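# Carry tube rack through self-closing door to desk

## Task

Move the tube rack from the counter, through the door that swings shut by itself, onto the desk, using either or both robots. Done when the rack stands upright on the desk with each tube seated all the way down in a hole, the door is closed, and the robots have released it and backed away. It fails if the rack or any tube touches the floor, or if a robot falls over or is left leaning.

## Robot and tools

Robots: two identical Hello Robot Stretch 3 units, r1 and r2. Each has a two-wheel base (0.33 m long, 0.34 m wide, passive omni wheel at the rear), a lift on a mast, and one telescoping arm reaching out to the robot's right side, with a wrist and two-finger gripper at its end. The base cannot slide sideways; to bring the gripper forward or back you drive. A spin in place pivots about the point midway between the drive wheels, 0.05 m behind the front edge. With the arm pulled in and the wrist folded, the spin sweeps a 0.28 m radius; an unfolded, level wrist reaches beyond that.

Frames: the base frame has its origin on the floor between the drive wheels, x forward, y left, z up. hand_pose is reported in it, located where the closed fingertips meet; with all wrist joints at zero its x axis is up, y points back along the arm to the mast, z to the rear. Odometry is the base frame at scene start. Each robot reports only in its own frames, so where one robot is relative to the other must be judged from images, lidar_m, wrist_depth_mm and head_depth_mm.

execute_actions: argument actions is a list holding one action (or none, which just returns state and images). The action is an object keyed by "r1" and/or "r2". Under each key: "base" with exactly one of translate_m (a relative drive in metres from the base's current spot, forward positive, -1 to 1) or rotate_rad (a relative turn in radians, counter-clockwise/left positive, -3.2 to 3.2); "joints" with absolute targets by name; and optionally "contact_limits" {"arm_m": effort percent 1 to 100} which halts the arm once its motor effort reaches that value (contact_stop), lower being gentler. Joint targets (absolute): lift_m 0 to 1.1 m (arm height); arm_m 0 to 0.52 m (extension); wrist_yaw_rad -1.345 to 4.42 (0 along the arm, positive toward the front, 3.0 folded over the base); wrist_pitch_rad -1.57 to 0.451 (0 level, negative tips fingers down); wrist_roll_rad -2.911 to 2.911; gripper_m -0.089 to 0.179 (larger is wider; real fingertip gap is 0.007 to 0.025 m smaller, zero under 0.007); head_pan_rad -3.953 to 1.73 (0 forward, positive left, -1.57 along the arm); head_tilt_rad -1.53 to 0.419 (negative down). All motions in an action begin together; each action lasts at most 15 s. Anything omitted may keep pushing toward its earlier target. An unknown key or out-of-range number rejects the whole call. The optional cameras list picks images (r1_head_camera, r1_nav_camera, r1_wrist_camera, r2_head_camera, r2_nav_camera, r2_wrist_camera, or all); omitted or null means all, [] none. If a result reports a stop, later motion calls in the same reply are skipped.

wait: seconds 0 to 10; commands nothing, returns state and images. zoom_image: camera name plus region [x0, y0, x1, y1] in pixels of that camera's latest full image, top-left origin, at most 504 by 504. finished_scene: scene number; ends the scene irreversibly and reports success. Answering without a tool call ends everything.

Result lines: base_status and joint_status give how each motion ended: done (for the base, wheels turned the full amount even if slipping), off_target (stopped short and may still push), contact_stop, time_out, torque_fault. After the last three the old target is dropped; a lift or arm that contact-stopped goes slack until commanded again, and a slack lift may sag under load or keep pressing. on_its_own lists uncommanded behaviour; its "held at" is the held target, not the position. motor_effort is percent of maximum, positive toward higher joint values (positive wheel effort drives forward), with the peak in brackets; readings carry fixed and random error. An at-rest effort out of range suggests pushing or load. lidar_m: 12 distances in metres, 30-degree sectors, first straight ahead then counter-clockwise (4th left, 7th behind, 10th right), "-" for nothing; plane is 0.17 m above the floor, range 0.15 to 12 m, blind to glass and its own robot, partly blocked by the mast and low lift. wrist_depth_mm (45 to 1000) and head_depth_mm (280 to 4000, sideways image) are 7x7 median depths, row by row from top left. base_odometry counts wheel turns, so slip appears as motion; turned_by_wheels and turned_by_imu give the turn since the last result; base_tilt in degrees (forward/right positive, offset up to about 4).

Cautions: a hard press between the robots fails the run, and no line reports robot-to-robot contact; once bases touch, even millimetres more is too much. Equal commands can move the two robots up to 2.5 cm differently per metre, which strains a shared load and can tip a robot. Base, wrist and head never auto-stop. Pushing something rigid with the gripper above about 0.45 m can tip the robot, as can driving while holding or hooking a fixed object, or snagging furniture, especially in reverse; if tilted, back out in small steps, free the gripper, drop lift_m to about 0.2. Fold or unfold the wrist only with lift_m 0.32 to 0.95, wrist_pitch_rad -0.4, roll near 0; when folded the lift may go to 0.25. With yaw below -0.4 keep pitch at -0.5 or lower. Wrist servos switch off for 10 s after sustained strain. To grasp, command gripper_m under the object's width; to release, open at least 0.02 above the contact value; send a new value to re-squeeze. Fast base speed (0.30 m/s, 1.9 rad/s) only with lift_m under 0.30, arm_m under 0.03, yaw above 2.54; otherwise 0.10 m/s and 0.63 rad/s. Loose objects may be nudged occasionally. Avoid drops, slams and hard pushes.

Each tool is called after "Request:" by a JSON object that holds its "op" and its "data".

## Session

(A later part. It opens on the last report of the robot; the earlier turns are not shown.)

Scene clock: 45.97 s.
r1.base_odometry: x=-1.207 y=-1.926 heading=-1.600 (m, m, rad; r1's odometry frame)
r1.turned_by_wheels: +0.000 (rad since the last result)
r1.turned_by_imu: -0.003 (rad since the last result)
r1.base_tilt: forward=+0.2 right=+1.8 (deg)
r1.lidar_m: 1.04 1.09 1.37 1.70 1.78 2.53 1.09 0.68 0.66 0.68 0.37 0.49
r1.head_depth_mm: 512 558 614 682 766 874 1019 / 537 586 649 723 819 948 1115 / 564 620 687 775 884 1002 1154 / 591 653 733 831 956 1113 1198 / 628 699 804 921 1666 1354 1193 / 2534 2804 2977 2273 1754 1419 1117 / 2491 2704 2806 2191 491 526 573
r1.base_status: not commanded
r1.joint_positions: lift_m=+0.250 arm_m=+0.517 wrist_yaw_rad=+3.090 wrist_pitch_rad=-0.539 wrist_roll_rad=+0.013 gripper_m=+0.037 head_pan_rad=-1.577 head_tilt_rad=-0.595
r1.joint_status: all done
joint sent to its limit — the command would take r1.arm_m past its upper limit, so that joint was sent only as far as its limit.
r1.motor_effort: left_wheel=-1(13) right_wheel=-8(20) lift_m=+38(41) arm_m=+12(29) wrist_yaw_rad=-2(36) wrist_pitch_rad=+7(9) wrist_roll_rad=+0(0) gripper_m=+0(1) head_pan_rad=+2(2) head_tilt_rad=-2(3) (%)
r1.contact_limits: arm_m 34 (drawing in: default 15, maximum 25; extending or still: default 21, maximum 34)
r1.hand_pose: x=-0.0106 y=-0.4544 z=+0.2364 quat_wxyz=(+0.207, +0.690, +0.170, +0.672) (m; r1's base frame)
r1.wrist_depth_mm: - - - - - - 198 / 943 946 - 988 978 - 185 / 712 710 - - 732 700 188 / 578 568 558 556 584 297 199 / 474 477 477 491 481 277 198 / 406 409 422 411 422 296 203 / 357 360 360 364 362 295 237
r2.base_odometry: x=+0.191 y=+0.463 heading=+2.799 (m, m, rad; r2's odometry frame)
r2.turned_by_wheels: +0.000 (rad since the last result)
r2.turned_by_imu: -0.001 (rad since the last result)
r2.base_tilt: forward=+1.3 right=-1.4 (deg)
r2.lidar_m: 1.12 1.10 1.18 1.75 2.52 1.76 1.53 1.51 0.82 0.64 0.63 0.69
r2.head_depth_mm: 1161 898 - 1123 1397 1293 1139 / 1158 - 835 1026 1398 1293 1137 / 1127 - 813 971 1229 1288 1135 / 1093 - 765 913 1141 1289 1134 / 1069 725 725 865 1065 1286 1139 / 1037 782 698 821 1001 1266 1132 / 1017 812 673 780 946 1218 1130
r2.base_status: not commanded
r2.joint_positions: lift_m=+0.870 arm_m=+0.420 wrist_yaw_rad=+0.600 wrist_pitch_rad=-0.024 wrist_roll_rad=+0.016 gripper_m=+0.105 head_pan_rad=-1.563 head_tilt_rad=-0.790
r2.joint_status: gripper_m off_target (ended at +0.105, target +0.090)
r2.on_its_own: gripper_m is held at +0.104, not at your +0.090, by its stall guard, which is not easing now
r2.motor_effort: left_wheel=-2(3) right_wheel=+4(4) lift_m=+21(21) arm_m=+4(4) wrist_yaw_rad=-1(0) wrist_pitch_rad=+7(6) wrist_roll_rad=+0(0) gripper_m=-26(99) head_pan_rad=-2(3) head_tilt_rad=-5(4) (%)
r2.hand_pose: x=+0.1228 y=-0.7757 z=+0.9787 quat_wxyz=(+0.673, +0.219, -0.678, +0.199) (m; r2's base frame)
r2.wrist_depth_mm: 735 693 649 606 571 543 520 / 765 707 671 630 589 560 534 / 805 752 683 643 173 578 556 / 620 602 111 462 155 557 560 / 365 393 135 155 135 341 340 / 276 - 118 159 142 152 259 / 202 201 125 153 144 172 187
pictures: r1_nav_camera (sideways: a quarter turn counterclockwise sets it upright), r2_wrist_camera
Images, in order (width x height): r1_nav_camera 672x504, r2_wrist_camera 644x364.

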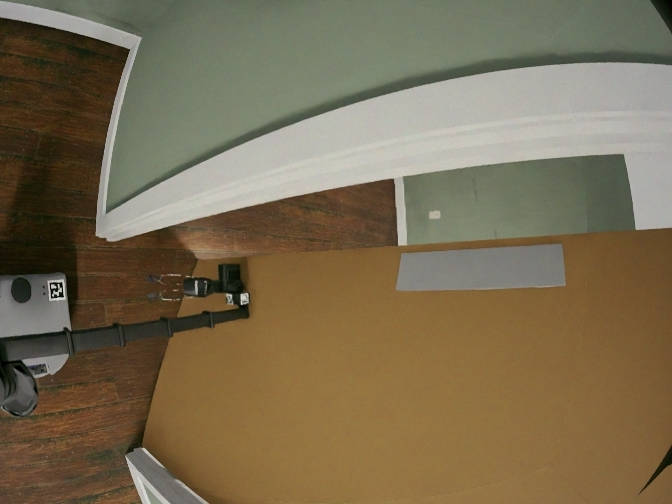

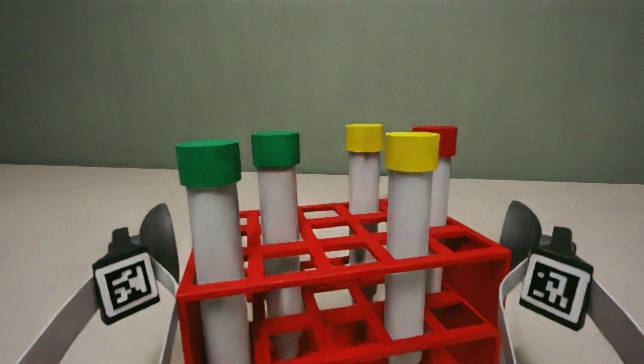

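Request:
{"op": "execute_actions", "data": {"actions": [{"r1":{"base":{"translate_m":-0.35}},"r2":{"joints":{"lift_m":0.95}}}], "cameras": []}}

Request:
{"op": "execute_actions", "data": {"actions": [{"r2":{"joints":{"arm_m":0.0,"wrist_yaw_rad":1.75,"head_pan_rad":0,"head_tilt_rad":-0.6}}}], "cameras": ["r1_nav_camera","r2_nav_camera"]}}

Scene clock: 51.03 s.
r1.base_odometry: x=-1.197 y=-1.577 heading=-1.597 (m, m, rad; r1's odometry frame)
r1.turned_by_wheels: +0.003 (rad since the last result)
r1.turned_by_imu: +0.005 (rad since the last result)
r1.base_tilt: forward=+0.2 right=+1.9 (deg)
r1.lidar_m: 1.38 1.46 1.57 1.28 1.81 2.43 1.01 0.45 0.48 0.64 1.87 0.62
r1.head_depth_mm: 468 503 540 584 635 696 781 / 521 561 611 663 735 818 920 / 586 639 699 777 872 963 1089 / 672 744 828 936 1072 1195 1200 / 784 881 1000 1163 1381 1407 1193 / 2470 2789 3004 2283 1737 1418 1186 / 2529 2789 3039 2290 1746 1417 1191
r1.base_status: translate_m off_target (by the wheels' count: -0.3499 of -0.3500)
r1.joint_positions: lift_m=+0.250 arm_m=+0.518 wrist_yaw_rad=+3.090 wrist_pitch_rad=-0.539 wrist_roll_rad=+0.013 gripper_m=+0.037 head_pan_rad=-1.577 head_tilt_rad=-0.595
r1.joint_status: not commanded
r1.on_its_own: left_wheel is at rest, and its effort (+29) is outside its rest range (-18 to +18); right_wheel is at rest, and its effort (-90) is outside its rest range (-18 to +18)
r1.motor_effort: left_wheel=+29(40) right_wheel=-90(100) lift_m=+39(39) arm_m=+6(12) wrist_yaw_rad=-2(2) wrist_pitch_rad=+7(6) wrist_roll_rad=+0(0) gripper_m=+0(0) head_pan_rad=+3(2) head_tilt_rad=-2(3) (%)
r1.hand_pose: x=-0.0105 y=-0.4552 z=+0.2364 quat_wxyz=(+0.207, +0.690, +0.170, +0.672) (m; r1's base frame)
r1.wrist_depth_mm: - - - - - - - / 956 963 - 964 974 986 - / 712 717 - - 746 742 732 / 564 576 548 558 582 589 586 / 460 475 485 493 486 490 494 / 398 412 421 412 424 418 414 / 347 358 362 361 364 363 364
r2.base_odometry: x=+0.191 y=+0.463 heading=+2.799 (m, m, rad; r2's odometry frame)
r2.turned_by_wheels: +0.000 (rad since the last result)
r2.turned_by_imu: -0.001 (rad since the last result)
r2.base_tilt: forward=+1.3 right=-1.3 (deg)
r2.lidar_m: 1.12 1.10 1.18 1.75 2.52 1.53 1.54 1.51 0.82 0.65 0.64 0.69
r2.head_depth_mm: - 790 892 1101 1426 1294 1136 / - 789 830 1028 1398 1290 1137 / - 754 797 969 1229 1289 1136 / 1080 768 760 915 1143 1294 1134 / 683 743 726 866 1069 1286 1134 / 1037 784 697 821 1005 1268 1134 / 1019 812 674 780 942 1216 1133
r2.base_status: not commanded
r2.joint_positions: lift_m=+0.950 arm_m=+0.420 wrist_yaw_rad=+0.600 wrist_pitch_rad=-0.026 wrist_roll_rad=+0.016 gripper_m=+0.105 head_pan_rad=-1.563 head_tilt_rad=-0.790
r2.joint_status: all done
r2.on_its_own: gripper_m is held at +0.104, not at your +0.090, by its stall guard, which is not easing now
r2.motor_effort: left_wheel=-2(3) right_wheel=+4(3) lift_m=+27(28) arm_m=+4(4) wrist_yaw_rad=-1(0) wrist_pitch_rad=+7(7) wrist_roll_rad=+1(0) gripper_m=-25(26) head_pan_rad=-3(3) head_tilt_rad=-5(5) (%)
r2.hand_pose: x=+0.1228 y=-0.7756 z=+1.0577 quat_wxyz=(+0.673, +0.220, -0.678, +0.198) (m; r2's base frame)
r2.wrist_depth_mm: 724 677 643 607 575 545 525 / 765 706 661 624 594 562 536 / 793 730 686 647 603 580 555 / 817 772 119 655 162 601 573 / 576 614 145 173 139 543 534 / 409 - 119 169 141 151 408 / 319 316 123 153 139 164 292
pictures: none
No camera images: the call's "cameras" was empty. Leave "cameras" out to get every camera's image.

Scene clock: 55.30 s.
r1.base_odometry: x=-1.197 y=-1.577 heading=-1.597 (m, m, rad; r1's odometry frame)
r1.turned_by_wheels: +0.000 (rad since the last result)
r1.turned_by_imu: +0.000 (rad since the last result)
r1.base_tilt: forward=+0.2 right=+1.7 (deg)
r1.lidar_m: 1.38 1.46 1.57 1.28 1.80 2.43 1.01 0.45 0.48 0.64 1.86 0.62
r1.head_depth_mm: 469 502 540 584 635 693 778 / 521 561 611 666 733 814 920 / 586 640 702 778 869 969 1089 / 671 741 824 934 1070 1208 1188 / 786 876 1004 1166 1385 1413 1195 / 2472 2785 2995 2276 1759 1421 1190 / 2515 2817 3021 2298 1755 1422 1192
r1.base_status: not commanded
r1.joint_positions: lift_m=+0.250 arm_m=+0.518 wrist_yaw_rad=+3.090 wrist_pitch_rad=-0.539 wrist_roll_rad=+0.013 gripper_m=+0.037 head_pan_rad=-1.577 head_tilt_rad=-0.595
r1.joint_status: not commanded
r1.on_its_own: left_wheel is at rest, and its effort (+29) is outside its rest range (-18 to +18); right_wheel is at rest, and its effort (-90) is outside its rest range (-18 to +18)
r1.motor_effort: left_wheel=+29(29) right_wheel=-90(91) lift_m=+38(38) arm_m=+6(6) wrist_yaw_rad=-2(1) wrist_pitch_rad=+7(8) wrist_roll_rad=+0(0) gripper_m=+0(1) head_pan_rad=+2(2) head_tilt_rad=-2(3) (%)
r1.hand_pose: x=-0.0105 y=-0.4552 z=+0.2364 quat_wxyz=(+0.207, +0.690, +0.170, +0.672) (m; r1's base frame)
r1.wrist_depth_mm: - - - - - - - / 941 947 - 959 989 - 986 / 711 707 - - 729 732 745 / 567 581 549 555 577 594 590 / 461 474 481 491 487 489 488 / 397 408 424 412 423 414 420 / 348 358 359 364 365 362 367
r2.base_odometry: x=+0.191 y=+0.463 heading=+2.799 (m, m, rad; r2's odometry frame)
r2.turned_by_wheels: +0.000 (rad since the last result)
r2.turned_by_imu: -0.001 (rad since the last result)
r2.base_tilt: forward=+1.3 right=-1.3 (deg)
r2.lidar_m: 1.12 1.10 1.18 1.75 2.52 1.53 1.54 1.51 0.82 0.64 0.63 0.68
r2.head_depth_mm: 1103 1247 1005 1018 1061 297 - / 1059 1188 1351 1543 1634 1328 - / 1021 1138 1282 1480 1651 1500 1180 / 984 1090 1224 1393 1581 1434 1217 / 949 1050 1170 1330 1533 1426 1216 / 914 1011 1122 1264 1455 1422 1212 / 883 972 1078 1212 1376 1413 1211
r2.base_status: not commanded
r2.joint_positions: lift_m=+0.950 arm_m=+0.001 wrist_yaw_rad=+1.750 wrist_pitch_rad=-0.026 wrist_roll_rad=+0.016 gripper_m=+0.105 head_pan_rad=-0.007 head_tilt_rad=-0.606
r2.joint_status: all done
r2.on_its_own: gripper_m is held at +0.104, not at your +0.090, by its stall guard, which is not easing now
r2.motor_effort: left_wheel=-2(2) right_wheel=+4(4) lift_m=+27(27) arm_m=-4(4) wrist_yaw_rad=-1(4) wrist_pitch_rad=+7(7) wrist_roll_rad=+0(0) gripper_m=-26(25) head_pan_rad=+1(29) head_tilt_rad=+2(16) (%)
r2.hand_pose: x=+0.2301 y=-0.1001 z=+1.0577 quat_wxyz=(+0.457, +0.553, -0.449, +0.532) (m; r2's base frame)
r2.wrist_depth_mm: 895 930 977 - - - - / 903 959 - - - - - / 952 988 - - - - - / 972 - 117 - 162 889 860 / - - 144 174 138 590 541 / - - 119 168 141 151 459 / - - 121 153 139 165 536
pictures: r1_nav_camera (sideways: a quarter turn counterclockwise sets it upright), r2_nav_camera (sideways: a quarter turn counterclockwise sets it upright)
Images, in order (width x height): r1_nav_camera 672x504, r2_nav_camera 672x504.

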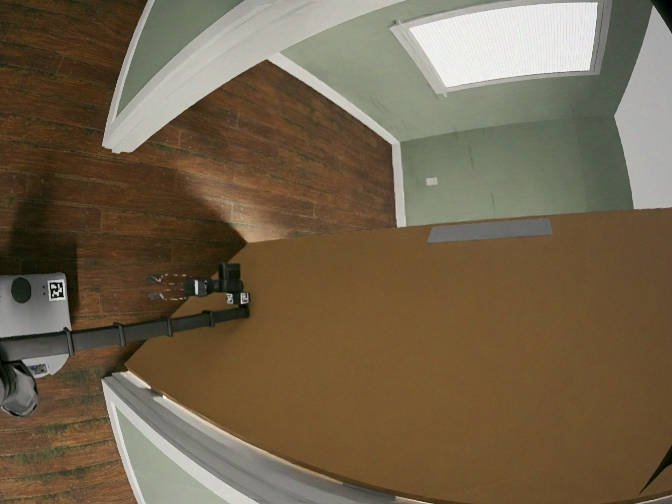

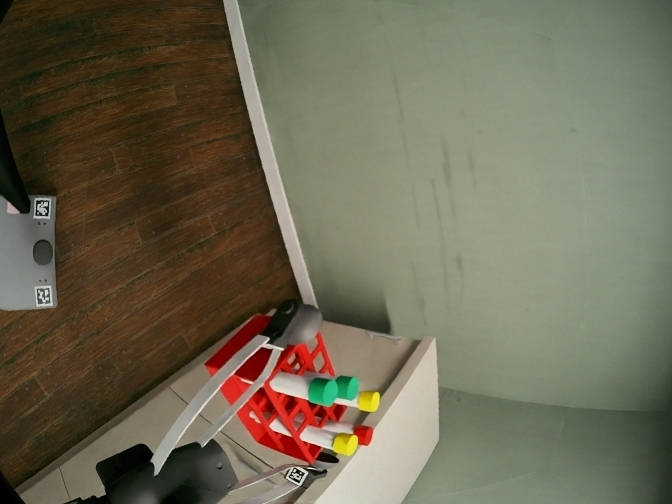

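Request:
{"op": "execute_actions", "data": {"actions": [{"r2":{"base":{"rotate_rad":2.25}}}], "cameras": []}}

Request:
{"op": "execute_actions", "data": {"actions": [{"r2":{"base":{"translate_m":1.0}}}], "cameras": []}}

Request:
{"op": "execute_actions", "data": {"actions": [{"r2":{"base":{"translate_m":0.5}}}], "cameras": []}}

Request:
{"op": "execute_actions", "data": {"actions": [{"r2":{"base":{"rotate_rad":1.5}}}], "cameras": ["r1_nav_camera","r2_nav_camera"]}}

Scene clock: 60.73 s.
r1.base_odometry: x=-1.197 y=-1.577 heading=-1.597 (m, m, rad; r1's odometry frame)
r1.turned_by_wheels: +0.000 (rad since the last result)
r1.turned_by_imu: +0.000 (rad since the last result)
r1.base_tilt: forward=+0.2 right=+1.9 (deg)
r1.lidar_m: 1.38 1.46 1.57 1.28 1.81 2.44 1.01 0.45 0.48 0.64 1.87 0.62
r1.head_depth_mm: 470 502 541 584 634 696 781 / 521 563 610 668 734 815 920 / 589 640 701 779 869 964 1089 / 674 741 824 933 1066 1201 1202 / 784 882 999 1163 1391 1413 1193 / 2450 2798 3009 2288 1743 1426 1192 / 2521 2778 3012 2268 1741 1413 1181
r1.base_status: not commanded
r1.joint_positions: lift_m=+0.250 arm_m=+0.518 wrist_yaw_rad=+3.090 wrist_pitch_rad=-0.539 wrist_roll_rad=+0.013 gripper_m=+0.037 head_pan_rad=-1.577 head_tilt_rad=-0.595
r1.joint_status: not commanded
r1.on_its_own: left_wheel is at rest, and its effort (+29) is outside its rest range (-18 to +18); right_wheel is at rest, and its effort (-91) is outside its rest range (-18 to +18)
r1.motor_effort: left_wheel=+29(29) right_wheel=-91(90) lift_m=+38(39) arm_m=+6(6) wrist_yaw_rad=-2(2) wrist_pitch_rad=+7(7) wrist_roll_rad=+0(0) gripper_m=+1(0) head_pan_rad=+2(2) head_tilt_rad=-2(3) (%)
r1.hand_pose: x=-0.0105 y=-0.4552 z=+0.2364 quat_wxyz=(+0.207, +0.690, +0.170, +0.672) (m; r1's base frame)
r1.wrist_depth_mm: - - - - - - - / 949 960 - 977 974 998 - / 704 715 - - 721 741 728 / 570 569 557 561 585 587 587 / 461 480 476 492 481 489 492 / 399 411 426 417 420 416 418 / 346 357 360 363 365 361 364
r2.base_odometry: x=+0.191 y=+0.463 heading=-1.235 (m, m, rad; r2's odometry frame)
r2.turned_by_wheels: +2.250 (rad since the last result)
r2.turned_by_imu: +2.278 (rad since the last result)
r2.base_tilt: forward=+1.3 right=-1.4 (deg)
r2.lidar_m: 2.51 1.53 1.51 1.51 0.74 0.64 0.64 0.74 1.10 1.10 1.27 2.18
r2.head_depth_mm: 2044 2258 2462 2189 1790 297 - / 2077 2296 2562 2187 1727 1396 - / 2137 2371 2603 2182 1736 1512 1183 / 2210 2453 2670 2179 1727 1422 1220 / 2280 2524 2740 2177 1723 1431 1215 / 2330 2620 2783 2018 1715 1419 1213 / 1264 1370 1509 1703 1711 1416 1211
r2.base_status: done
r2.joint_positions: lift_m=+0.950 arm_m=+0.001 wrist_yaw_rad=+1.750 wrist_pitch_rad=-0.026 wrist_roll_rad=+0.016 gripper_m=+0.105 head_pan_rad=-0.007 head_tilt_rad=-0.606
r2.joint_status: not commanded
r2.on_its_own: gripper_m is held at +0.104, not at your +0.090, by its stall guard, which is not easing now
r2.motor_effort: left_wheel=-3(6) right_wheel=+5(9) lift_m=+27(27) arm_m=-4(4) wrist_yaw_rad=+1(1) wrist_pitch_rad=+7(7) wrist_roll_rad=+0(0) gripper_m=-26(26) head_pan_rad=+3(2) head_tilt_rad=+2(2) (%)
r2.hand_pose: x=+0.2301 y=-0.1001 z=+1.0577 quat_wxyz=(+0.457, +0.553, -0.449, +0.532) (m; r2's base frame)
r2.wrist_depth_mm: - - - - - - - / - - - - - - - / - - - - - - - / - - 118 - 162 - - / - - 146 174 138 - - / - - 119 168 141 151 - / - - 121 153 139 164 -
pictures: none
No camera images: the call's "cameras" was empty. Leave "cameras" out to get every camera's image.

Scene clock: 71.67 s.
r1.base_odometry: x=-1.197 y=-1.577 heading=-1.597 (m, m, rad; r1's odometry frame)
r1.turned_by_wheels: +0.000 (rad since the last result)
r1.turned_by_imu: -0.001 (rad since the last result)
r1.base_tilt: forward=+0.2 right=+2.1 (deg)
r1.lidar_m: 1.38 1.46 1.57 1.28 1.80 2.43 1.01 0.45 0.48 0.64 1.87 0.62
r1.head_depth_mm: 469 503 541 584 635 694 781 / 521 561 611 668 733 817 920 / 587 640 702 780 869 971 1093 / 670 739 827 932 1069 1203 1196 / 785 881 1004 1166 1382 1413 1195 / 2484 2802 3025 2286 1736 1419 1191 / 2510 2816 3037 2278 1735 1419 1186
r1.base_status: not commanded
r1.joint_positions: lift_m=+0.250 arm_m=+0.518 wrist_yaw_rad=+3.090 wrist_pitch_rad=-0.539 wrist_roll_rad=+0.013 gripper_m=+0.037 head_pan_rad=-1.577 head_tilt_rad=-0.595
r1.joint_status: not commanded
r1.on_its_own: left_wheel is at rest, and its effort (+28) is outside its rest range (-18 to +18); right_wheel is at rest, and its effort (-90) is outside its rest range (-18 to +18)
r1.motor_effort: left_wheel=+28(29) right_wheel=-90(90) lift_m=+38(38) arm_m=+6(6) wrist_yaw_rad=-1(2) wrist_pitch_rad=+7(8) wrist_roll_rad=+0(0) gripper_m=+1(1) head_pan_rad=+2(2) head_tilt_rad=-3(2) (%)
r1.hand_pose: x=-0.0105 y=-0.4552 z=+0.2364 quat_wxyz=(+0.207, +0.690, +0.170, +0.672) (m; r1's base frame)
r1.wrist_depth_mm: - - - - - - - / 963 950 - 979 975 991 990 / 708 712 - - 722 736 746 / 574 580 547 557 583 589 586 / 459 478 476 492 487 488 489 / 395 409 423 413 422 418 419 / 348 359 361 362 363 363 365
r2.base_odometry: x=+0.520 y=-0.481 heading=-1.235 (m, m, rad; r2's odometry frame)
r2.turned_by_wheels: +0.000 (rad since the last result)
r2.turned_by_imu: +0.000 (rad since the last result)
r2.base_tilt: forward=+1.3 right=-1.3 (deg)
r2.lidar_m: 1.55 0.66 0.66 1.03 1.45 1.59 1.59 1.57 1.35 1.35 1.55 1.55
r2.head_depth_mm: 1249 1371 1517 1698 1794 297 - / 1281 1405 1570 1776 1721 1391 - / 1316 1448 1629 1832 1729 1511 1187 / 1357 1506 1684 1906 1732 1430 1213 / 1396 1550 1743 1961 1724 1426 1224 / 1443 1606 1817 2022 1713 1427 1215 / 1492 1671 1888 2071 1716 1427 1208
r2.base_status: done
r2.joint_positions: lift_m=+0.950 arm_m=+0.001 wrist_yaw_rad=+1.750 wrist_pitch_rad=-0.026 wrist_roll_rad=+0.016 gripper_m=+0.105 head_pan_rad=-0.007 head_tilt_rad=-0.606
r2.joint_status: not commanded
r2.on_its_own: gripper_m is held at +0.104, not at your +0.090, by its stall guard, which is not easing now
r2.motor_effort: left_wheel=-4(4) right_wheel=+5(10) lift_m=+27(27) arm_m=-4(4) wrist_yaw_rad=+0(0) wrist_pitch_rad=+7(7) wrist_roll_rad=+0(0) gripper_m=-25(25) head_pan_rad=+3(2) head_tilt_rad=+2(2) (%)
r2.hand_pose: x=+0.2301 y=-0.1001 z=+1.0577 quat_wxyz=(+0.457, +0.553, -0.449, +0.532) (m; r2's base frame)
r2.wrist_depth_mm: - - - - - - - / - - - - - - - / - - - - - - - / - - 117 - 163 - - / - - 145 174 138 - - / 587 - 120 169 141 151 - / 596 - 121 153 139 164 -
pictures: none
No camera images: the call's "cameras" was empty. Leave "cameras" out to get every camera's image.

Scene clock: 77.63 s.
r1.base_odometry: x=-1.197 y=-1.577 heading=-1.597 (m, m, rad; r1's odometry frame)
r1.turned_by_wheels: +0.000 (rad since the last result)
r1.turned_by_imu: +0.000 (rad since the last result)
r1.base_tilt: forward=+0.4 right=+1.8 (deg)
r1.lidar_m: 1.38 1.46 1.57 1.28 1.81 2.44 1.01 0.45 0.48 0.64 1.87 0.62
r1.head_depth_mm: 469 502 539 583 633 695 781 / 521 562 611 665 732 817 922 / 587 640 703 776 872 966 1090 / 672 741 825 933 1070 1201 1199 / 788 882 1004 1166 1385 1417 1197 / 2424 2756 2989 2288 1750 1420 1191 / 2523 2731 3022 2253 1742 1417 1186
r1.base_status: not commanded
r1.joint_positions: lift_m=+0.250 arm_m=+0.518 wrist_yaw_rad=+3.090 wrist_pitch_rad=-0.539 wrist_roll_rad=+0.013 gripper_m=+0.037 head_pan_rad=-1.577 head_tilt_rad=-0.595
r1.joint_status: not commanded
r1.on_its_own: left_wheel is at rest, and its effort (+30) is outside its rest range (-18 to +18); right_wheel is at rest, and its effort (-91) is outside its rest range (-18 to +18)
r1.motor_effort: left_wheel=+30(29) right_wheel=-91(90) lift_m=+39(39) arm_m=+6(6) wrist_yaw_rad=-1(2) wrist_pitch_rad=+7(7) wrist_roll_rad=+0(0) gripper_m=+0(1) head_pan_rad=+3(2) head_tilt_rad=-3(2) (%)
r1.hand_pose: x=-0.0105 y=-0.4552 z=+0.2364 quat_wxyz=(+0.207, +0.690, +0.170, +0.672) (m; r1's base frame)
r1.wrist_depth_mm: - - - - - - - / 948 944 - 965 968 995 999 / 717 715 - - 737 732 745 / 565 572 555 559 583 582 589 / 463 479 483 490 486 487 485 / 397 408 422 412 422 418 419 / 348 360 362 362 362 362 363
r2.base_odometry: x=+0.685 y=-0.954 heading=-1.235 (m, m, rad; r2's odometry frame)
r2.turned_by_wheels: +0.000 (rad since the last result)
r2.turned_by_imu: +0.000 (rad since the last result)
r2.base_tilt: forward=+1.4 right=-1.4 (deg)
r2.lidar_m: 1.07 1.23 1.15 0.46 1.30 2.07 2.07 1.72 1.48 1.48 1.24 1.07
r2.head_depth_mm: 844 927 1026 1162 1275 297 - / 868 960 1052 1209 1370 1400 - / 891 983 1085 1253 1444 1501 1185 / 927 1028 1150 1310 1514 1431 1219 / 953 1060 1199 1361 1590 1428 1214 / 984 1096 1240 1423 1618 1422 1212 / 1013 1136 1287 1481 1664 1419 1210
r2.base_status: done
r2.joint_positions: lift_m=+0.950 arm_m=+0.001 wrist_yaw_rad=+1.750 wrist_pitch_rad=-0.026 wrist_roll_rad=+0.016 gripper_m=+0.105 head_pan_rad=-0.007 head_tilt_rad=-0.606
r2.joint_status: not commanded
r2.on_its_own: gripper_m is held at +0.104, not at your +0.090, by its stall guard, which is not easing now
r2.motor_effort: left_wheel=-4(5) right_wheel=+4(11) lift_m=+27(27) arm_m=-4(4) wrist_yaw_rad=-2(0) wrist_pitch_rad=+7(7) wrist_roll_rad=+0(0) gripper_m=-25(26) head_pan_rad=+1(2) head_tilt_rad=+2(2) (%)
r2.hand_pose: x=+0.2301 y=-0.1001 z=+1.0577 quat_wxyz=(+0.457, +0.553, -0.449, +0.532) (m; r2's base frame)
r2.wrist_depth_mm: - - - - 871 787 722 / - - - - 915 817 738 / - - - - 896 847 768 / - - 118 - 162 856 762 / - - 145 174 138 834 790 / - - 119 169 141 151 812 / - - 122 153 139 165 866
pictures: none
No camera images: the call's "cameras" was empty. Leave "cameras" out to get every camera's image.

Scene clock: 80.97 s.
r1.base_odometry: x=-1.197 y=-1.577 heading=-1.597 (m, m, rad; r1's odometry frame)
r1.turned_by_wheels: +0.000 (rad since the last result)
r1.turned_by_imu: +0.000 (rad since the last result)
r1.base_tilt: forward=+0.1 right=+1.9 (deg)
r1.lidar_m: 1.38 1.46 1.56 1.27 1.81 2.44 1.01 0.45 0.48 0.64 1.86 0.62
r1.head_depth_mm: 469 502 538 583 634 695 781 / 521 563 611 666 734 816 922 / 588 639 701 776 869 965 1090 / 672 738 828 930 1069 1202 1191 / 785 878 998 1161 1390 1415 1187 / 1397 2665 3005 2285 1758 1421 1194 / 2469 2712 2997 2275 1729 1417 1190
r1.base_status: not commanded
r1.joint_positions: lift_m=+0.250 arm_m=+0.518 wrist_yaw_rad=+3.090 wrist_pitch_rad=-0.539 wrist_roll_rad=+0.013 gripper_m=+0.037 head_pan_rad=-1.577 head_tilt_rad=-0.595
r1.joint_status: not commanded
r1.on_its_own: left_wheel is at rest, and its effort (+30) is outside its rest range (-18 to +18); right_wheel is at rest, and its effort (-90) is outside its rest range (-18 to +18)
r1.motor_effort: left_wheel=+30(29) right_wheel=-90(90) lift_m=+39(40) arm_m=+6(6) wrist_yaw_rad=-1(2) wrist_pitch_rad=+8(7) wrist_roll_rad=+0(0) gripper_m=+0(0) head_pan_rad=+2(3) head_tilt_rad=-2(2) (%)
r1.hand_pose: x=-0.0105 y=-0.4552 z=+0.2364 quat_wxyz=(+0.207, +0.690, +0.170, +0.672) (m; r1's base frame)
r1.wrist_depth_mm: - - - - - - - / 965 947 - 976 995 996 - / 714 720 - - 724 729 746 / 572 569 553 558 586 583 589 / 457 482 484 490 484 482 489 / 398 412 424 413 419 416 419 / 348 358 362 362 362 364 364
r2.base_odometry: x=+0.685 y=-0.954 heading=+0.265 (m, m, rad; r2's odometry frame)
r2.turned_by_wheels: +1.500 (rad since the last result)
r2.turned_by_imu: +1.519 (rad since the last result)
r2.base_tilt: forward=+1.5 right=-1.4 (deg)
r2.lidar_m: 0.46 0.83 2.01 2.07 1.80 1.48 1.47 1.30 1.07 1.07 1.19 1.15
r2.head_depth_mm: 2585 2924 2975 2120 1400 297 - / 2653 2999 2967 2182 1738 1397 - / 2703 3067 2960 2202 1731 1507 1175 / 372 415 468 1778 1636 771 1171 / 361 407 463 548 671 871 1141 / 500 567 618 582 1533 1419 1211 / 395 1100 1288 1498 1665 1425 1212
r2.base_status: done
r2.joint_positions: lift_m=+0.950 arm_m=+0.001 wrist_yaw_rad=+1.750 wrist_pitch_rad=-0.026 wrist_roll_rad=+0.016 gripper_m=+0.105 head_pan_rad=-0.007 head_tilt_rad=-0.606
r2.joint_status: not commanded
r2.on_its_own: gripper_m is held at +0.104, not at your +0.090, by its stall guard, which is not easing now
r2.motor_effort: left_wheel=-3(6) right_wheel=+4(10) lift_m=+27(27) arm_m=-4(4) wrist_yaw_rad=+1(0) wrist_pitch_rad=+7(7) wrist_roll_rad=+0(0) gripper_m=-26(26) head_pan_rad=+2(2) head_tilt_rad=+2(2) (%)
r2.hand_pose: x=+0.2301 y=-0.1001 z=+1.0577 quat_wxyz=(+0.457, +0.553, -0.449, +0.532) (m; r2's base frame)
r2.wrist_depth_mm: - - 425 - - - 810 / - - 436 - - - 812 / - - 439 - - 941 843 / - - 118 - 162 927 864 / - - 145 174 138 930 876 / - - 119 168 142 151 890 / - - 122 154 139 164 951
pictures: r1_nav_camera (sideways: a quarter turn counterclockwise sets it upright), r2_nav_camera (sideways: a quarter turn counterclockwise sets it upright)
Images, in order (width x height): r1_nav_camera 672x504, r2_nav_camera 672x504.

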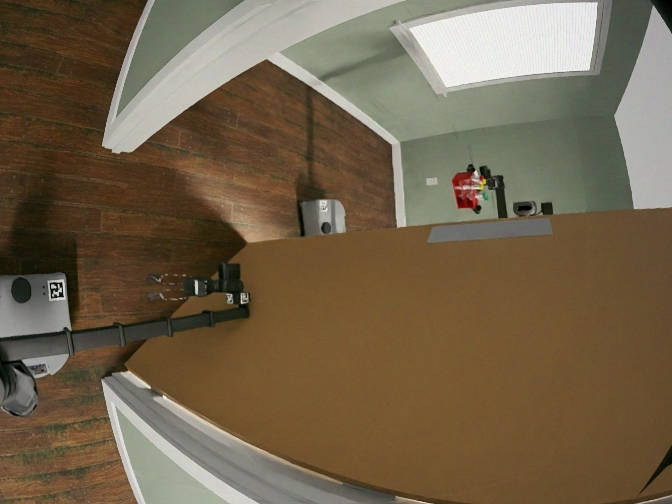

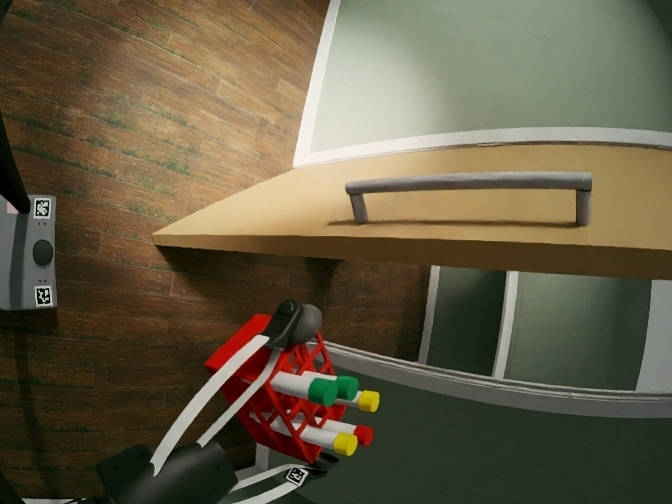

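Request:
{"op": "execute_actions", "data": {"actions": [{"r2":{"base":{"rotate_rad":-0.9}}}], "cameras": []}}

Request:
{"op": "execute_actions", "data": {"actions": [{"r2":{"base":{"translate_m":0.45}}}], "cameras": []}}

Request:
{"op": "execute_actions", "data": {"actions": [{"r2":{"base":{"rotate_rad":1.25}}}], "cameras": ["r1_nav_camera","r2_nav_camera"]}}

Scene clock: 83.83 s.
r1.base_odometry: x=-1.197 y=-1.577 heading=-1.597 (m, m, rad; r1's odometry frame)
r1.turned_by_wheels: +0.000 (rad since the last result)
r1.turned_by_imu: +0.000 (rad since the last result)
r1.base_tilt: forward=+0.0 right=+1.9 (deg)
r1.lidar_m: 1.38 1.46 1.56 1.28 1.80 2.44 1.01 0.45 0.48 0.64 1.87 0.62
r1.head_depth_mm: 469 502 539 584 633 695 780 / 522 563 610 667 736 819 918 / 588 639 702 779 874 966 1094 / 672 741 826 924 1071 1201 1193 / 787 879 999 1159 1388 1412 1194 / 1409 2780 3004 2306 1744 1430 1191 / 2504 2651 3010 2281 1749 1412 1185
r1.base_status: not commanded
r1.joint_positions: lift_m=+0.250 arm_m=+0.518 wrist_yaw_rad=+3.090 wrist_pitch_rad=-0.539 wrist_roll_rad=+0.013 gripper_m=+0.037 head_pan_rad=-1.577 head_tilt_rad=-0.595
r1.joint_status: not commanded
r1.on_its_own: left_wheel is at rest, and its effort (+28) is outside its rest range (-18 to +18); right_wheel is at rest, and its effort (-91) is outside its rest range (-18 to +18)
r1.motor_effort: left_wheel=+28(29) right_wheel=-91(91) lift_m=+39(38) arm_m=+6(6) wrist_yaw_rad=-1(2) wrist_pitch_rad=+8(7) wrist_roll_rad=+0(0) gripper_m=+0(0) head_pan_rad=+3(3) head_tilt_rad=-2(2) (%)
r1.hand_pose: x=-0.0105 y=-0.4552 z=+0.2364 quat_wxyz=(+0.207, +0.690, +0.170, +0.672) (m; r1's base frame)
r1.wrist_depth_mm: - - - - - - - / 950 961 - 979 986 999 994 / 714 714 - - 736 735 737 / 565 575 555 558 584 585 592 / 458 483 478 489 482 485 488 / 395 410 425 412 426 418 415 / 348 359 359 360 365 364 368
r2.base_odometry: x=+0.685 y=-0.954 heading=-0.635 (m, m, rad; r2's odometry frame)
r2.turned_by_wheels: -0.900 (rad since the last result)
r2.turned_by_imu: -0.912 (rad since the last result)
r2.base_tilt: forward=+1.4 right=-1.4 (deg)
r2.lidar_m: 1.27 1.15 0.46 1.38 2.07 2.08 1.64 1.47 1.48 1.19 1.07 1.08
r2.head_depth_mm: 1064 1143 1237 1349 1441 287 - / 1163 1262 1378 1518 1629 1401 - / 1275 1403 1544 1722 1729 1503 1181 / 1218 1349 1520 1741 1731 1437 1218 / 1129 1249 1393 1576 1671 1422 1218 / 1061 1157 1283 1436 1594 1420 1217 / 990 1081 1188 1317 1471 1419 1211
r2.base_status: done
r2.joint_positions: lift_m=+0.950 arm_m=+0.001 wrist_yaw_rad=+1.750 wrist_pitch_rad=-0.026 wrist_roll_rad=+0.016 gripper_m=+0.105 head_pan_rad=-0.007 head_tilt_rad=-0.606
r2.joint_status: not commanded
r2.on_its_own: gripper_m is held at +0.104, not at your +0.090, by its stall guard, which is not easing now
r2.motor_effort: left_wheel=+2(6) right_wheel=-5(9) lift_m=+27(27) arm_m=-4(4) wrist_yaw_rad=-1(1) wrist_pitch_rad=+7(7) wrist_roll_rad=+1(0) gripper_m=-26(25) head_pan_rad=+3(2) head_tilt_rad=+2(2) (%)
r2.hand_pose: x=+0.2301 y=-0.1001 z=+1.0577 quat_wxyz=(+0.457, +0.553, -0.449, +0.532) (m; r2's base frame)
r2.wrist_depth_mm: - - - - - 914 749 / - - - - - 931 755 / - - - - - 968 770 / - - 118 - 162 978 786 / - - 145 174 138 906 777 / - - 119 168 142 152 775 / - - 122 153 138 165 863
pictures: none
No camera images: the call's "cameras" was empty. Leave "cameras" out to get every camera's image.

Scene clock: 89.30 s.
r1.base_odometry: x=-1.197 y=-1.577 heading=-1.597 (m, m, rad; r1's odometry frame)
r1.turned_by_wheels: +0.000 (rad since the last result)
r1.turned_by_imu: +0.000 (rad since the last result)
r1.base_tilt: forward=+0.1 right=+1.9 (deg)
r1.lidar_m: 1.38 1.46 1.57 1.28 1.80 2.44 1.01 0.45 0.48 0.64 1.25 0.62
r1.head_depth_mm: 469 502 540 582 633 694 779 / 522 563 611 667 734 815 921 / 587 640 702 778 868 964 1092 / 671 740 826 930 1068 1200 1196 / 783 882 1001 1162 1382 1414 1190 / 2494 2800 2985 2280 1638 1412 1195 / 2413 2728 2878 2087 1585 1413 1183
r1.base_status: not commanded
r1.joint_positions: lift_m=+0.250 arm_m=+0.518 wrist_yaw_rad=+3.090 wrist_pitch_rad=-0.539 wrist_roll_rad=+0.013 gripper_m=+0.037 head_pan_rad=-1.577 head_tilt_rad=-0.595
r1.joint_status: not commanded
r1.on_its_own: left_wheel is at rest, and its effort (+29) is outside its rest range (-18 to +18); right_wheel is at rest, and its effort (-91) is outside its rest range (-18 to +18)
r1.motor_effort: left_wheel=+29(29) right_wheel=-91(91) lift_m=+38(38) arm_m=+6(6) wrist_yaw_rad=-2(2) wrist_pitch_rad=+7(7) wrist_roll_rad=+0(0) gripper_m=-1(0) head_pan_rad=+2(2) head_tilt_rad=-2(3) (%)
r1.hand_pose: x=-0.0105 y=-0.4552 z=+0.2364 quat_wxyz=(+0.207, +0.690, +0.170, +0.672) (m; r1's base frame)
r1.wrist_depth_mm: - - - - - - - / 949 948 - 969 973 978 998 / 708 717 - - 735 728 737 / 567 574 558 553 586 592 595 / 464 480 479 490 484 489 490 / 397 408 423 413 425 419 416 / 350 360 361 362 363 365 364
r2.base_odometry: x=+1.047 y=-1.220 heading=-0.635 (m, m, rad; r2's odometry frame)
r2.turned_by_wheels: +0.000 (rad since the last result)
r2.turned_by_imu: +0.000 (rad since the last result)
r2.base_tilt: forward=+1.4 right=-1.4 (deg)
r2.lidar_m: 0.89 0.79 0.79 0.52 0.47 2.37 2.02 1.81 1.40 0.87 0.78 0.78
r2.head_depth_mm: 763 824 890 968 1036 287 - / 838 908 990 1086 1205 1248 - / 897 990 1094 1236 1401 1451 1183 / 847 937 1054 1207 1402 1427 1219 / 786 867 966 1091 1252 1372 1215 / 737 806 893 999 1131 1300 1213 / 690 753 828 915 1027 1170 1204
r2.base_status: done
r2.joint_positions: lift_m=+0.950 arm_m=+0.001 wrist_yaw_rad=+1.750 wrist_pitch_rad=-0.026 wrist_roll_rad=+0.016 gripper_m=+0.105 head_pan_rad=-0.007 head_tilt_rad=-0.606
r2.joint_status: not commanded
r2.on_its_own: gripper_m is held at +0.104, not at your +0.090, by its stall guard, which is not easing now
r2.motor_effort: left_wheel=+3(5) right_wheel=-5(5) lift_m=+27(27) arm_m=-4(4) wrist_yaw_rad=+0(0) wrist_pitch_rad=+7(7) wrist_roll_rad=+0(0) gripper_m=-25(26) head_pan_rad=+2(2) head_tilt_rad=+2(2) (%)
r2.hand_pose: x=+0.2301 y=-0.1001 z=+1.0577 quat_wxyz=(+0.457, +0.553, -0.449, +0.532) (m; r2's base frame)
r2.wrist_depth_mm: 613 687 772 864 836 629 510 / 632 710 779 918 849 651 515 / 649 719 789 919 788 657 531 / 670 739 118 922 162 672 537 / 702 737 145 174 138 616 531 / - - 119 169 142 152 525 / - 819 122 153 139 165 581
pictures: none
No camera images: the call's "cameras" was empty. Leave "cameras" out to get every camera's image.

Scene clock: 92.23 s.
r1.base_odometry: x=-1.197 y=-1.577 heading=-1.597 (m, m, rad; r1's odometry frame)
r1.turned_by_wheels: +0.000 (rad since the last result)
r1.turned_by_imu: +0.000 (rad since the last result)
r1.base_tilt: forward=+0.3 right=+1.7 (deg)
r1.lidar_m: 1.38 1.46 1.57 1.28 1.80 2.44 1.01 0.45 0.48 0.64 1.33 0.62
r1.head_depth_mm: 469 502 540 584 635 697 777 / 522 563 610 665 736 818 916 / 588 641 701 778 870 965 1087 / 672 739 824 933 1071 1201 1198 / 787 881 999 1163 1385 1414 1188 / 2510 2773 3024 2315 1687 1419 1193 / 2539 2774 2946 2195 1635 1420 1186
r1.base_status: not commanded
r1.joint_positions: lift_m=+0.250 arm_m=+0.518 wrist_yaw_rad=+3.090 wrist_pitch_rad=-0.539 wrist_roll_rad=+0.013 gripper_m=+0.037 head_pan_rad=-1.577 head_tilt_rad=-0.595
r1.joint_status: not commanded
r1.on_its_own: left_wheel is at rest, and its effort (+29) is outside its rest range (-18 to +18); right_wheel is at rest, and its effort (-91) is outside its rest range (-18 to +18)
r1.motor_effort: left_wheel=+29(28) right_wheel=-91(90) lift_m=+37(38) arm_m=+6(6) wrist_yaw_rad=-2(2) wrist_pitch_rad=+8(7) wrist_roll_rad=+0(0) gripper_m=+0(2) head_pan_rad=+2(3) head_tilt_rad=-3(2) (%)
r1.hand_pose: x=-0.0105 y=-0.4552 z=+0.2364 quat_wxyz=(+0.207, +0.690, +0.170, +0.672) (m; r1's base frame)
r1.wrist_depth_mm: - - - - - - - / 936 950 - 982 965 986 - / 715 709 - - 733 746 747 / 569 573 546 556 584 589 586 / 462 477 479 495 485 489 490 / 397 411 419 413 424 419 415 / 350 357 360 362 363 366 366
r2.base_odometry: x=+1.047 y=-1.220 heading=+0.615 (m, m, rad; r2's odometry frame)
r2.turned_by_wheels: +1.250 (rad since the last result)
r2.turned_by_imu: +1.266 (rad since the last result)
r2.base_tilt: forward=+1.3 right=-1.4 (deg)
r2.lidar_m: 1.32 0.41 0.43 2.46 1.88 1.81 1.10 0.81 0.78 0.81 0.83 0.79
r2.head_depth_mm: 2444 2725 2829 2201 1795 297 - / 2587 2837 2811 2194 1733 1402 - / 2732 2981 2819 2024 1686 1514 1178 / 2951 3258 2936 1721 1658 1432 1218 / 3152 3447 2963 2170 1587 1393 1213 / 3321 3634 1387 1436 1159 1324 1190 / 908 906 904 900 890 885 872
r2.base_status: done
r2.joint_positions: lift_m=+0.950 arm_m=+0.001 wrist_yaw_rad=+1.750 wrist_pitch_rad=-0.026 wrist_roll_rad=+0.016 gripper_m=+0.105 head_pan_rad=-0.007 head_tilt_rad=-0.606
r2.joint_status: not commanded
r2.on_its_own: gripper_m is held at +0.104, not at your +0.090, by its stall guard, which is not easing now
r2.motor_effort: left_wheel=-3(7) right_wheel=+4(10) lift_m=+27(27) arm_m=-4(4) wrist_yaw_rad=-1(2) wrist_pitch_rad=+7(7) wrist_roll_rad=+0(0) gripper_m=-25(26) head_pan_rad=+2(2) head_tilt_rad=+2(2) (%)
r2.hand_pose: x=+0.2301 y=-0.1001 z=+1.0577 quat_wxyz=(+0.457, +0.553, -0.449, +0.532) (m; r2's base frame)
r2.wrist_depth_mm: 414 564 935 - - - 495 / 411 563 928 - - - 511 / 411 561 855 - - - 522 / 410 566 118 - 162 - 529 / 412 535 145 174 138 578 539 / 406 - 119 169 142 152 536 / 402 568 122 153 138 165 589
pictures: r1_nav_camera (sideways: a quarter turn counterclockwise sets it upright), r2_nav_camera (sideways: a quarter turn counterclockwise sets it upright)
Images, in order (width x height): r1_nav_camera 672x504, r2_nav_camera 672x504.

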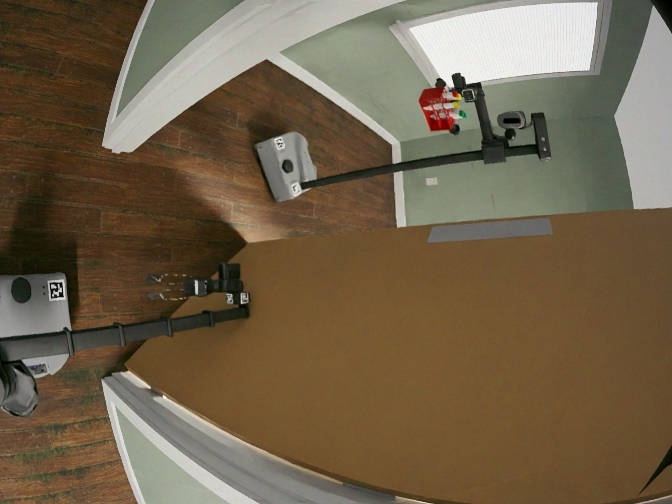

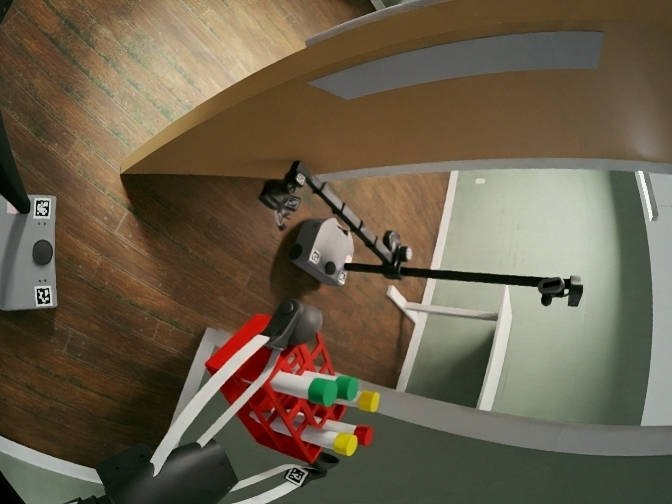

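Similar to before. Rack left a bit, advance.

Request:
{"op": "execute_actions", "data": {"actions": [{"r2":{"base":{"translate_m":0.6},"joints":{"wrist_yaw_rad":2.0}}}], "cameras": ["r2_nav_camera","r1_nav_camera"]}}

Scene clock: 99.43 s.
r1.base_odometry: x=-1.197 y=-1.577 heading=-1.597 (m, m, rad; r1's odometry frame)
r1.turned_by_wheels: +0.000 (rad since the last result)
r1.turned_by_imu: +0.000 (rad since the last result)
r1.base_tilt: forward=+0.1 right=+1.8 (deg)
r1.lidar_m: 1.38 1.46 1.57 1.28 1.81 2.44 1.01 0.45 0.48 0.64 0.74 0.62
r1.head_depth_mm: 468 502 539 582 634 699 782 / 521 563 609 666 734 817 924 / 586 640 702 776 871 962 1087 / 673 741 825 932 1072 1205 1195 / 786 880 1003 1164 1385 1347 1194 / 902 745 2783 2102 1641 1247 1166 / 708 728 579 607 1749 1244 1121
r1.base_status: not commanded
r1.joint_positions: lift_m=+0.250 arm_m=+0.518 wrist_yaw_rad=+3.090 wrist_pitch_rad=-0.539 wrist_roll_rad=+0.013 gripper_m=+0.037 head_pan_rad=-1.577 head_tilt_rad=-0.595
r1.joint_status: not commanded
r1.on_its_own: left_wheel is at rest, and its effort (+29) is outside its rest range (-18 to +18); right_wheel is at rest, and its effort (-91) is outside its rest range (-18 to +18)
r1.motor_effort: left_wheel=+29(29) right_wheel=-91(91) lift_m=+39(39) arm_m=+6(6) wrist_yaw_rad=-1(1) wrist_pitch_rad=+6(7) wrist_roll_rad=+1(0) gripper_m=+0(1) head_pan_rad=+2(2) head_tilt_rad=-2(2) (%)
r1.hand_pose: x=-0.0105 y=-0.4552 z=+0.2364 quat_wxyz=(+0.207, +0.690, +0.170, +0.672) (m; r1's base frame)
r1.wrist_depth_mm: - - - - - - - / 932 963 - 983 973 993 995 / 715 718 - - 719 746 743 / 574 570 556 556 582 577 593 / 463 477 480 491 483 488 489 / 397 406 423 414 422 421 417 / 350 360 360 362 364 363 368
r2.base_odometry: x=+1.538 y=-0.874 heading=+0.615 (m, m, rad; r2's odometry frame)
r2.turned_by_wheels: +0.000 (rad since the last result)
r2.turned_by_imu: +0.000 (rad since the last result)
r2.base_tilt: forward=+1.4 right=-1.3 (deg)
r2.lidar_m: 0.74 0.47 0.32 0.30 0.30 0.39 1.52 1.12 1.08 0.39 0.37 2.08
r2.head_depth_mm: 1914 1882 2405 2196 1847 - 724 / 642 2267 2586 2183 1787 304 - / 2301 2516 2686 2023 1160 - - / 2429 2739 2847 2182 1138 1223 - / 2620 2892 2931 2183 1736 1162 - / 2770 3081 2911 2165 1721 1420 1141 / 2888 3134 2927 2145 1667 1038 978
r2.base_status: done
r2.joint_positions: lift_m=+0.950 arm_m=+0.001 wrist_yaw_rad=+1.998 wrist_pitch_rad=-0.026 wrist_roll_rad=+0.016 gripper_m=+0.105 head_pan_rad=-0.007 head_tilt_rad=-0.606
r2.joint_status: all done
r2.on_its_own: gripper_m is held at +0.104, not at your +0.090, by its stall guard, which is not easing now
r2.motor_effort: left_wheel=-3(4) right_wheel=+4(10) lift_m=+27(27) arm_m=-4(4) wrist_yaw_rad=+0(0) wrist_pitch_rad=+7(7) wrist_roll_rad=+0(0) gripper_m=-25(26) head_pan_rad=+3(2) head_tilt_rad=+2(2) (%)
r2.hand_pose: x=+0.2112 y=-0.0396 z=+1.0577 quat_wxyz=(+0.388, +0.604, -0.378, +0.585) (m; r2's base frame)
r2.wrist_depth_mm: 357 456 637 - - 595 - / 364 460 659 - - - - / 369 465 614 - - - - / 370 471 117 - 162 - - / 375 453 144 174 138 795 - / 372 - 119 169 142 151 - / 371 487 121 153 139 165 -
pictures: r1_nav_camera (sideways: a quarter turn counterclockwise sets it upright), r2_nav_camera (sideways: a quarter turn counterclockwise sets it upright)
Images, in order (width x height): r1_nav_camera 672x504, r2_nav_camera 672x504.

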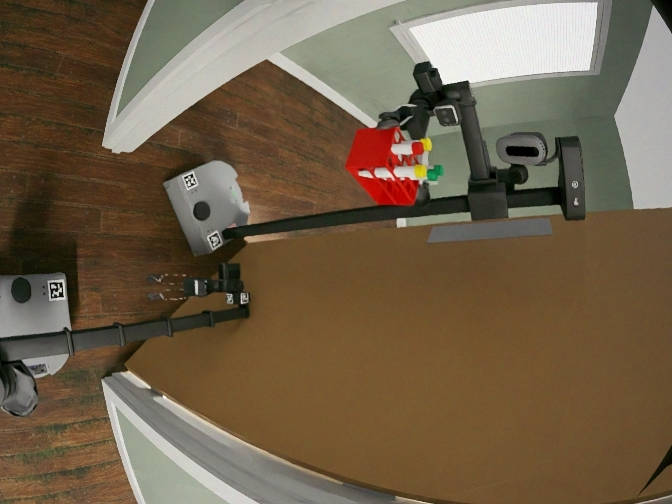

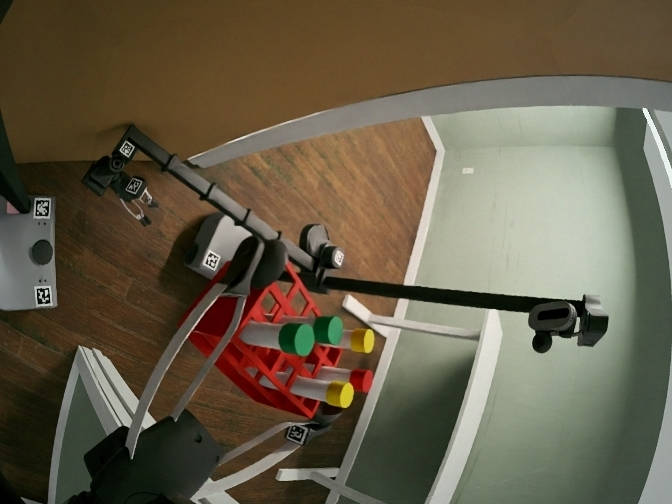

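Hand over: r1 retracts, then leaves.

Request:
{"op": "execute_actions", "data": {"actions": [{"r1":{"joints":{"arm_m":0}}}], "cameras": []}}

Request:
{"op": "execute_actions", "data": {"actions": [{"r1":{"base":{"translate_m":-0.8}}}], "cameras": ["r2_nav_camera"]}}

Scene clock: 104.83 s.
r1.base_odometry: x=-1.197 y=-1.577 heading=-1.600 (m, m, rad; r1's odometry frame)
r1.turned_by_wheels: -0.003 (rad since the last result)
r1.turned_by_imu: -0.005 (rad since the last result)
r1.base_tilt: forward=+0.1 right=+1.9 (deg)
r1.lidar_m: 1.38 1.45 1.57 1.28 1.80 2.43 1.03 0.45 0.48 0.58 0.74 0.62
r1.head_depth_mm: 430 464 503 549 604 672 765 / 466 507 552 610 677 767 881 / 510 556 616 686 774 895 1045 / 562 620 694 783 904 1062 1165 / 626 699 792 919 1082 1238 1192 / 690 738 842 1010 1586 1255 1165 / 708 727 586 606 1740 1247 1120
r1.base_status: not commanded
r1.joint_positions: lift_m=+0.250 arm_m=+0.000 wrist_yaw_rad=+3.090 wrist_pitch_rad=-0.539 wrist_roll_rad=+0.013 gripper_m=+0.037 head_pan_rad=-1.577 head_tilt_rad=-0.595
r1.joint_status: all done
r1.motor_effort: left_wheel=-2(31) right_wheel=+1(91) lift_m=+39(37) arm_m=-3(6) wrist_yaw_rad=-2(1) wrist_pitch_rad=+7(7) wrist_roll_rad=+0(0) gripper_m=+0(1) head_pan_rad=+3(3) head_tilt_rad=-2(2) (%)
r1.hand_pose: x=-0.0105 y=+0.0619 z=+0.2364 quat_wxyz=(+0.207, +0.690, +0.170, +0.672) (m; r1's base frame)
r1.wrist_depth_mm: - - - - - - - / 956 929 949 979 971 998 - / 702 710 - 711 725 740 743 / 567 576 574 580 579 583 588 / 476 511 - - 486 488 487 / - - - - 421 417 419 / - - - - 363 365 366
r2.base_odometry: x=+1.538 y=-0.874 heading=+0.615 (m, m, rad; r2's odometry frame)
r2.turned_by_wheels: +0.000 (rad since the last result)
r2.turned_by_imu: +0.004 (rad since the last result)
r2.base_tilt: forward=+1.4 right=-1.3 (deg)
r2.lidar_m: 0.74 0.39 0.23 0.20 0.20 0.24 1.51 1.12 1.08 0.39 0.37 2.04
r2.head_depth_mm: 1948 1874 2382 2195 1793 - 295 / 645 1544 2572 2194 1792 297 - / 2292 2540 2691 2020 1154 289 - / 2440 2701 2842 2179 1141 982 - / 2597 2913 2933 2175 1734 1388 - / 2813 3136 2913 2176 1733 1428 1214 / 2857 3116 2938 2166 1672 1035 1007
r2.base_status: not commanded
r2.joint_positions: lift_m=+0.950 arm_m=+0.000 wrist_yaw_rad=+2.000 wrist_pitch_rad=-0.030 wrist_roll_rad=+0.016 gripper_m=+0.105 head_pan_rad=-0.005 head_tilt_rad=-0.603
r2.joint_status: not commanded
r2.on_its_own: gripper_m is held at +0.104, not at your +0.090, by its stall guard, which is not easing now
r2.motor_effort: left_wheel=+1(4) right_wheel=-9(70) lift_m=+24(27) arm_m=+0(4) wrist_yaw_rad=-2(4) wrist_pitch_rad=+8(8) wrist_roll_rad=+1(1) gripper_m=-26(25) head_pan_rad=+1(2) head_tilt_rad=+1(2) (%)
r2.hand_pose: x=+0.2109 y=-0.0389 z=+1.0570 quat_wxyz=(+0.388, +0.605, -0.376, +0.585) (m; r2's base frame)
r2.wrist_depth_mm: 313 412 637 - - 611 - / 317 419 652 - - - - / 317 419 599 - - - - / 320 421 118 188 162 - - / 320 402 146 175 139 783 - / 316 - 120 170 138 151 - / 313 432 121 152 137 165 -
pictures: none
No camera images: the call's "cameras" was empty. Leave "cameras" out to get every camera's image.

Scene clock: 109.30 s.
r1.base_odometry: x=-1.174 y=-0.777 heading=-1.600 (m, m, rad; r1's odometry frame)
r1.turned_by_wheels: +0.000 (rad since the last result)
r1.turned_by_imu: +0.003 (rad since the last result)
r1.base_tilt: forward=+0.1 right=+1.8 (deg)
r1.lidar_m: 1.36 2.17 1.39 1.75 1.84 1.62 0.89 0.36 0.28 0.27 0.28 0.41
r1.head_depth_mm: - - - - 309 366 450 / - - - - 309 367 452 / - - - - 310 368 454 / - - - 285 311 369 456 / - - - 283 312 371 457 / - - - 284 312 373 459 / - - - 285 314 373 461
r1.base_status: done
r1.joint_positions: lift_m=+0.250 arm_m=+0.000 wrist_yaw_rad=+3.090 wrist_pitch_rad=-0.539 wrist_roll_rad=+0.013 gripper_m=+0.037 head_pan_rad=-1.577 head_tilt_rad=-0.595
r1.joint_status: not commanded
r1.motor_effort: left_wheel=-2(7) right_wheel=+2(7) lift_m=+39(38) arm_m=-3(3) wrist_yaw_rad=-2(1) wrist_pitch_rad=+7(7) wrist_roll_rad=+0(1) gripper_m=+1(1) head_pan_rad=+2(2) head_tilt_rad=-2(3) (%)
r1.hand_pose: x=-0.0104 y=+0.0619 z=+0.2364 quat_wxyz=(+0.207, +0.690, +0.169, +0.672) (m; r1's base frame)
r1.wrist_depth_mm: - - - - - - - / 943 950 972 958 973 991 998 / 707 709 - 721 729 743 741 / 568 564 574 578 577 588 593 / 473 514 - - 486 491 491 / - - - - 421 416 419 / - - - - 364 366 366
r2.base_odometry: x=+1.538 y=-0.874 heading=+0.615 (m, m, rad; r2's odometry frame)
r2.turned_by_wheels: +0.000 (rad since the last result)
r2.turned_by_imu: -0.001 (rad since the last result)
r2.base_tilt: forward=+1.4 right=-1.3 (deg)
r2.lidar_m: 2.04 0.39 0.23 0.20 0.20 0.23 1.51 1.12 1.07 0.39 0.37 2.04
r2.head_depth_mm: 2032 1855 2385 2215 1801 - 295 / 2176 2387 2599 2182 1789 297 - / 2295 2520 2716 2192 1761 289 - / 2445 2682 2848 2163 1724 1447 - / 2612 2866 2942 2176 1716 1449 - / 2766 3131 2944 2168 1716 1422 1215 / 2848 3077 2920 2010 1572 1034 1006
r2.base_status: not commanded
r2.joint_positions: lift_m=+0.950 arm_m=+0.000 wrist_yaw_rad=+2.000 wrist_pitch_rad=-0.030 wrist_roll_rad=+0.016 gripper_m=+0.105 head_pan_rad=-0.005 head_tilt_rad=-0.603
r2.joint_status: not commanded
r2.on_its_own: gripper_m is held at +0.104, not at your +0.090, by its stall guard, which is not easing now
r2.motor_effort: left_wheel=+2(1) right_wheel=-9(10) lift_m=+24(24) arm_m=+0(0) wrist_yaw_rad=+0(1) wrist_pitch_rad=+8(8) wrist_roll_rad=+1(1) gripper_m=-26(26) head_pan_rad=+1(1) head_tilt_rad=+1(1) (%)
r2.hand_pose: x=+0.2109 y=-0.0389 z=+1.0570 quat_wxyz=(+0.388, +0.605, -0.376, +0.585) (m; r2's base frame)
r2.wrist_depth_mm: 314 415 632 - - - - / 317 416 662 - - - - / 317 420 597 - - - - / 321 420 118 188 162 - - / 321 404 146 175 139 - - / 315 - 119 170 139 151 - / 312 430 121 152 138 165 -
pictures: r2_nav_camera (sideways: a quarter turn counterclockwise sets it upright)
Images, in order (width x height): r2_nav_camera 672x504.

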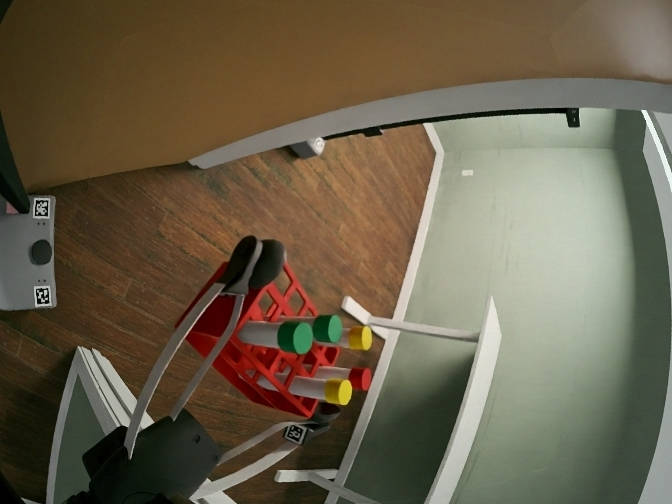

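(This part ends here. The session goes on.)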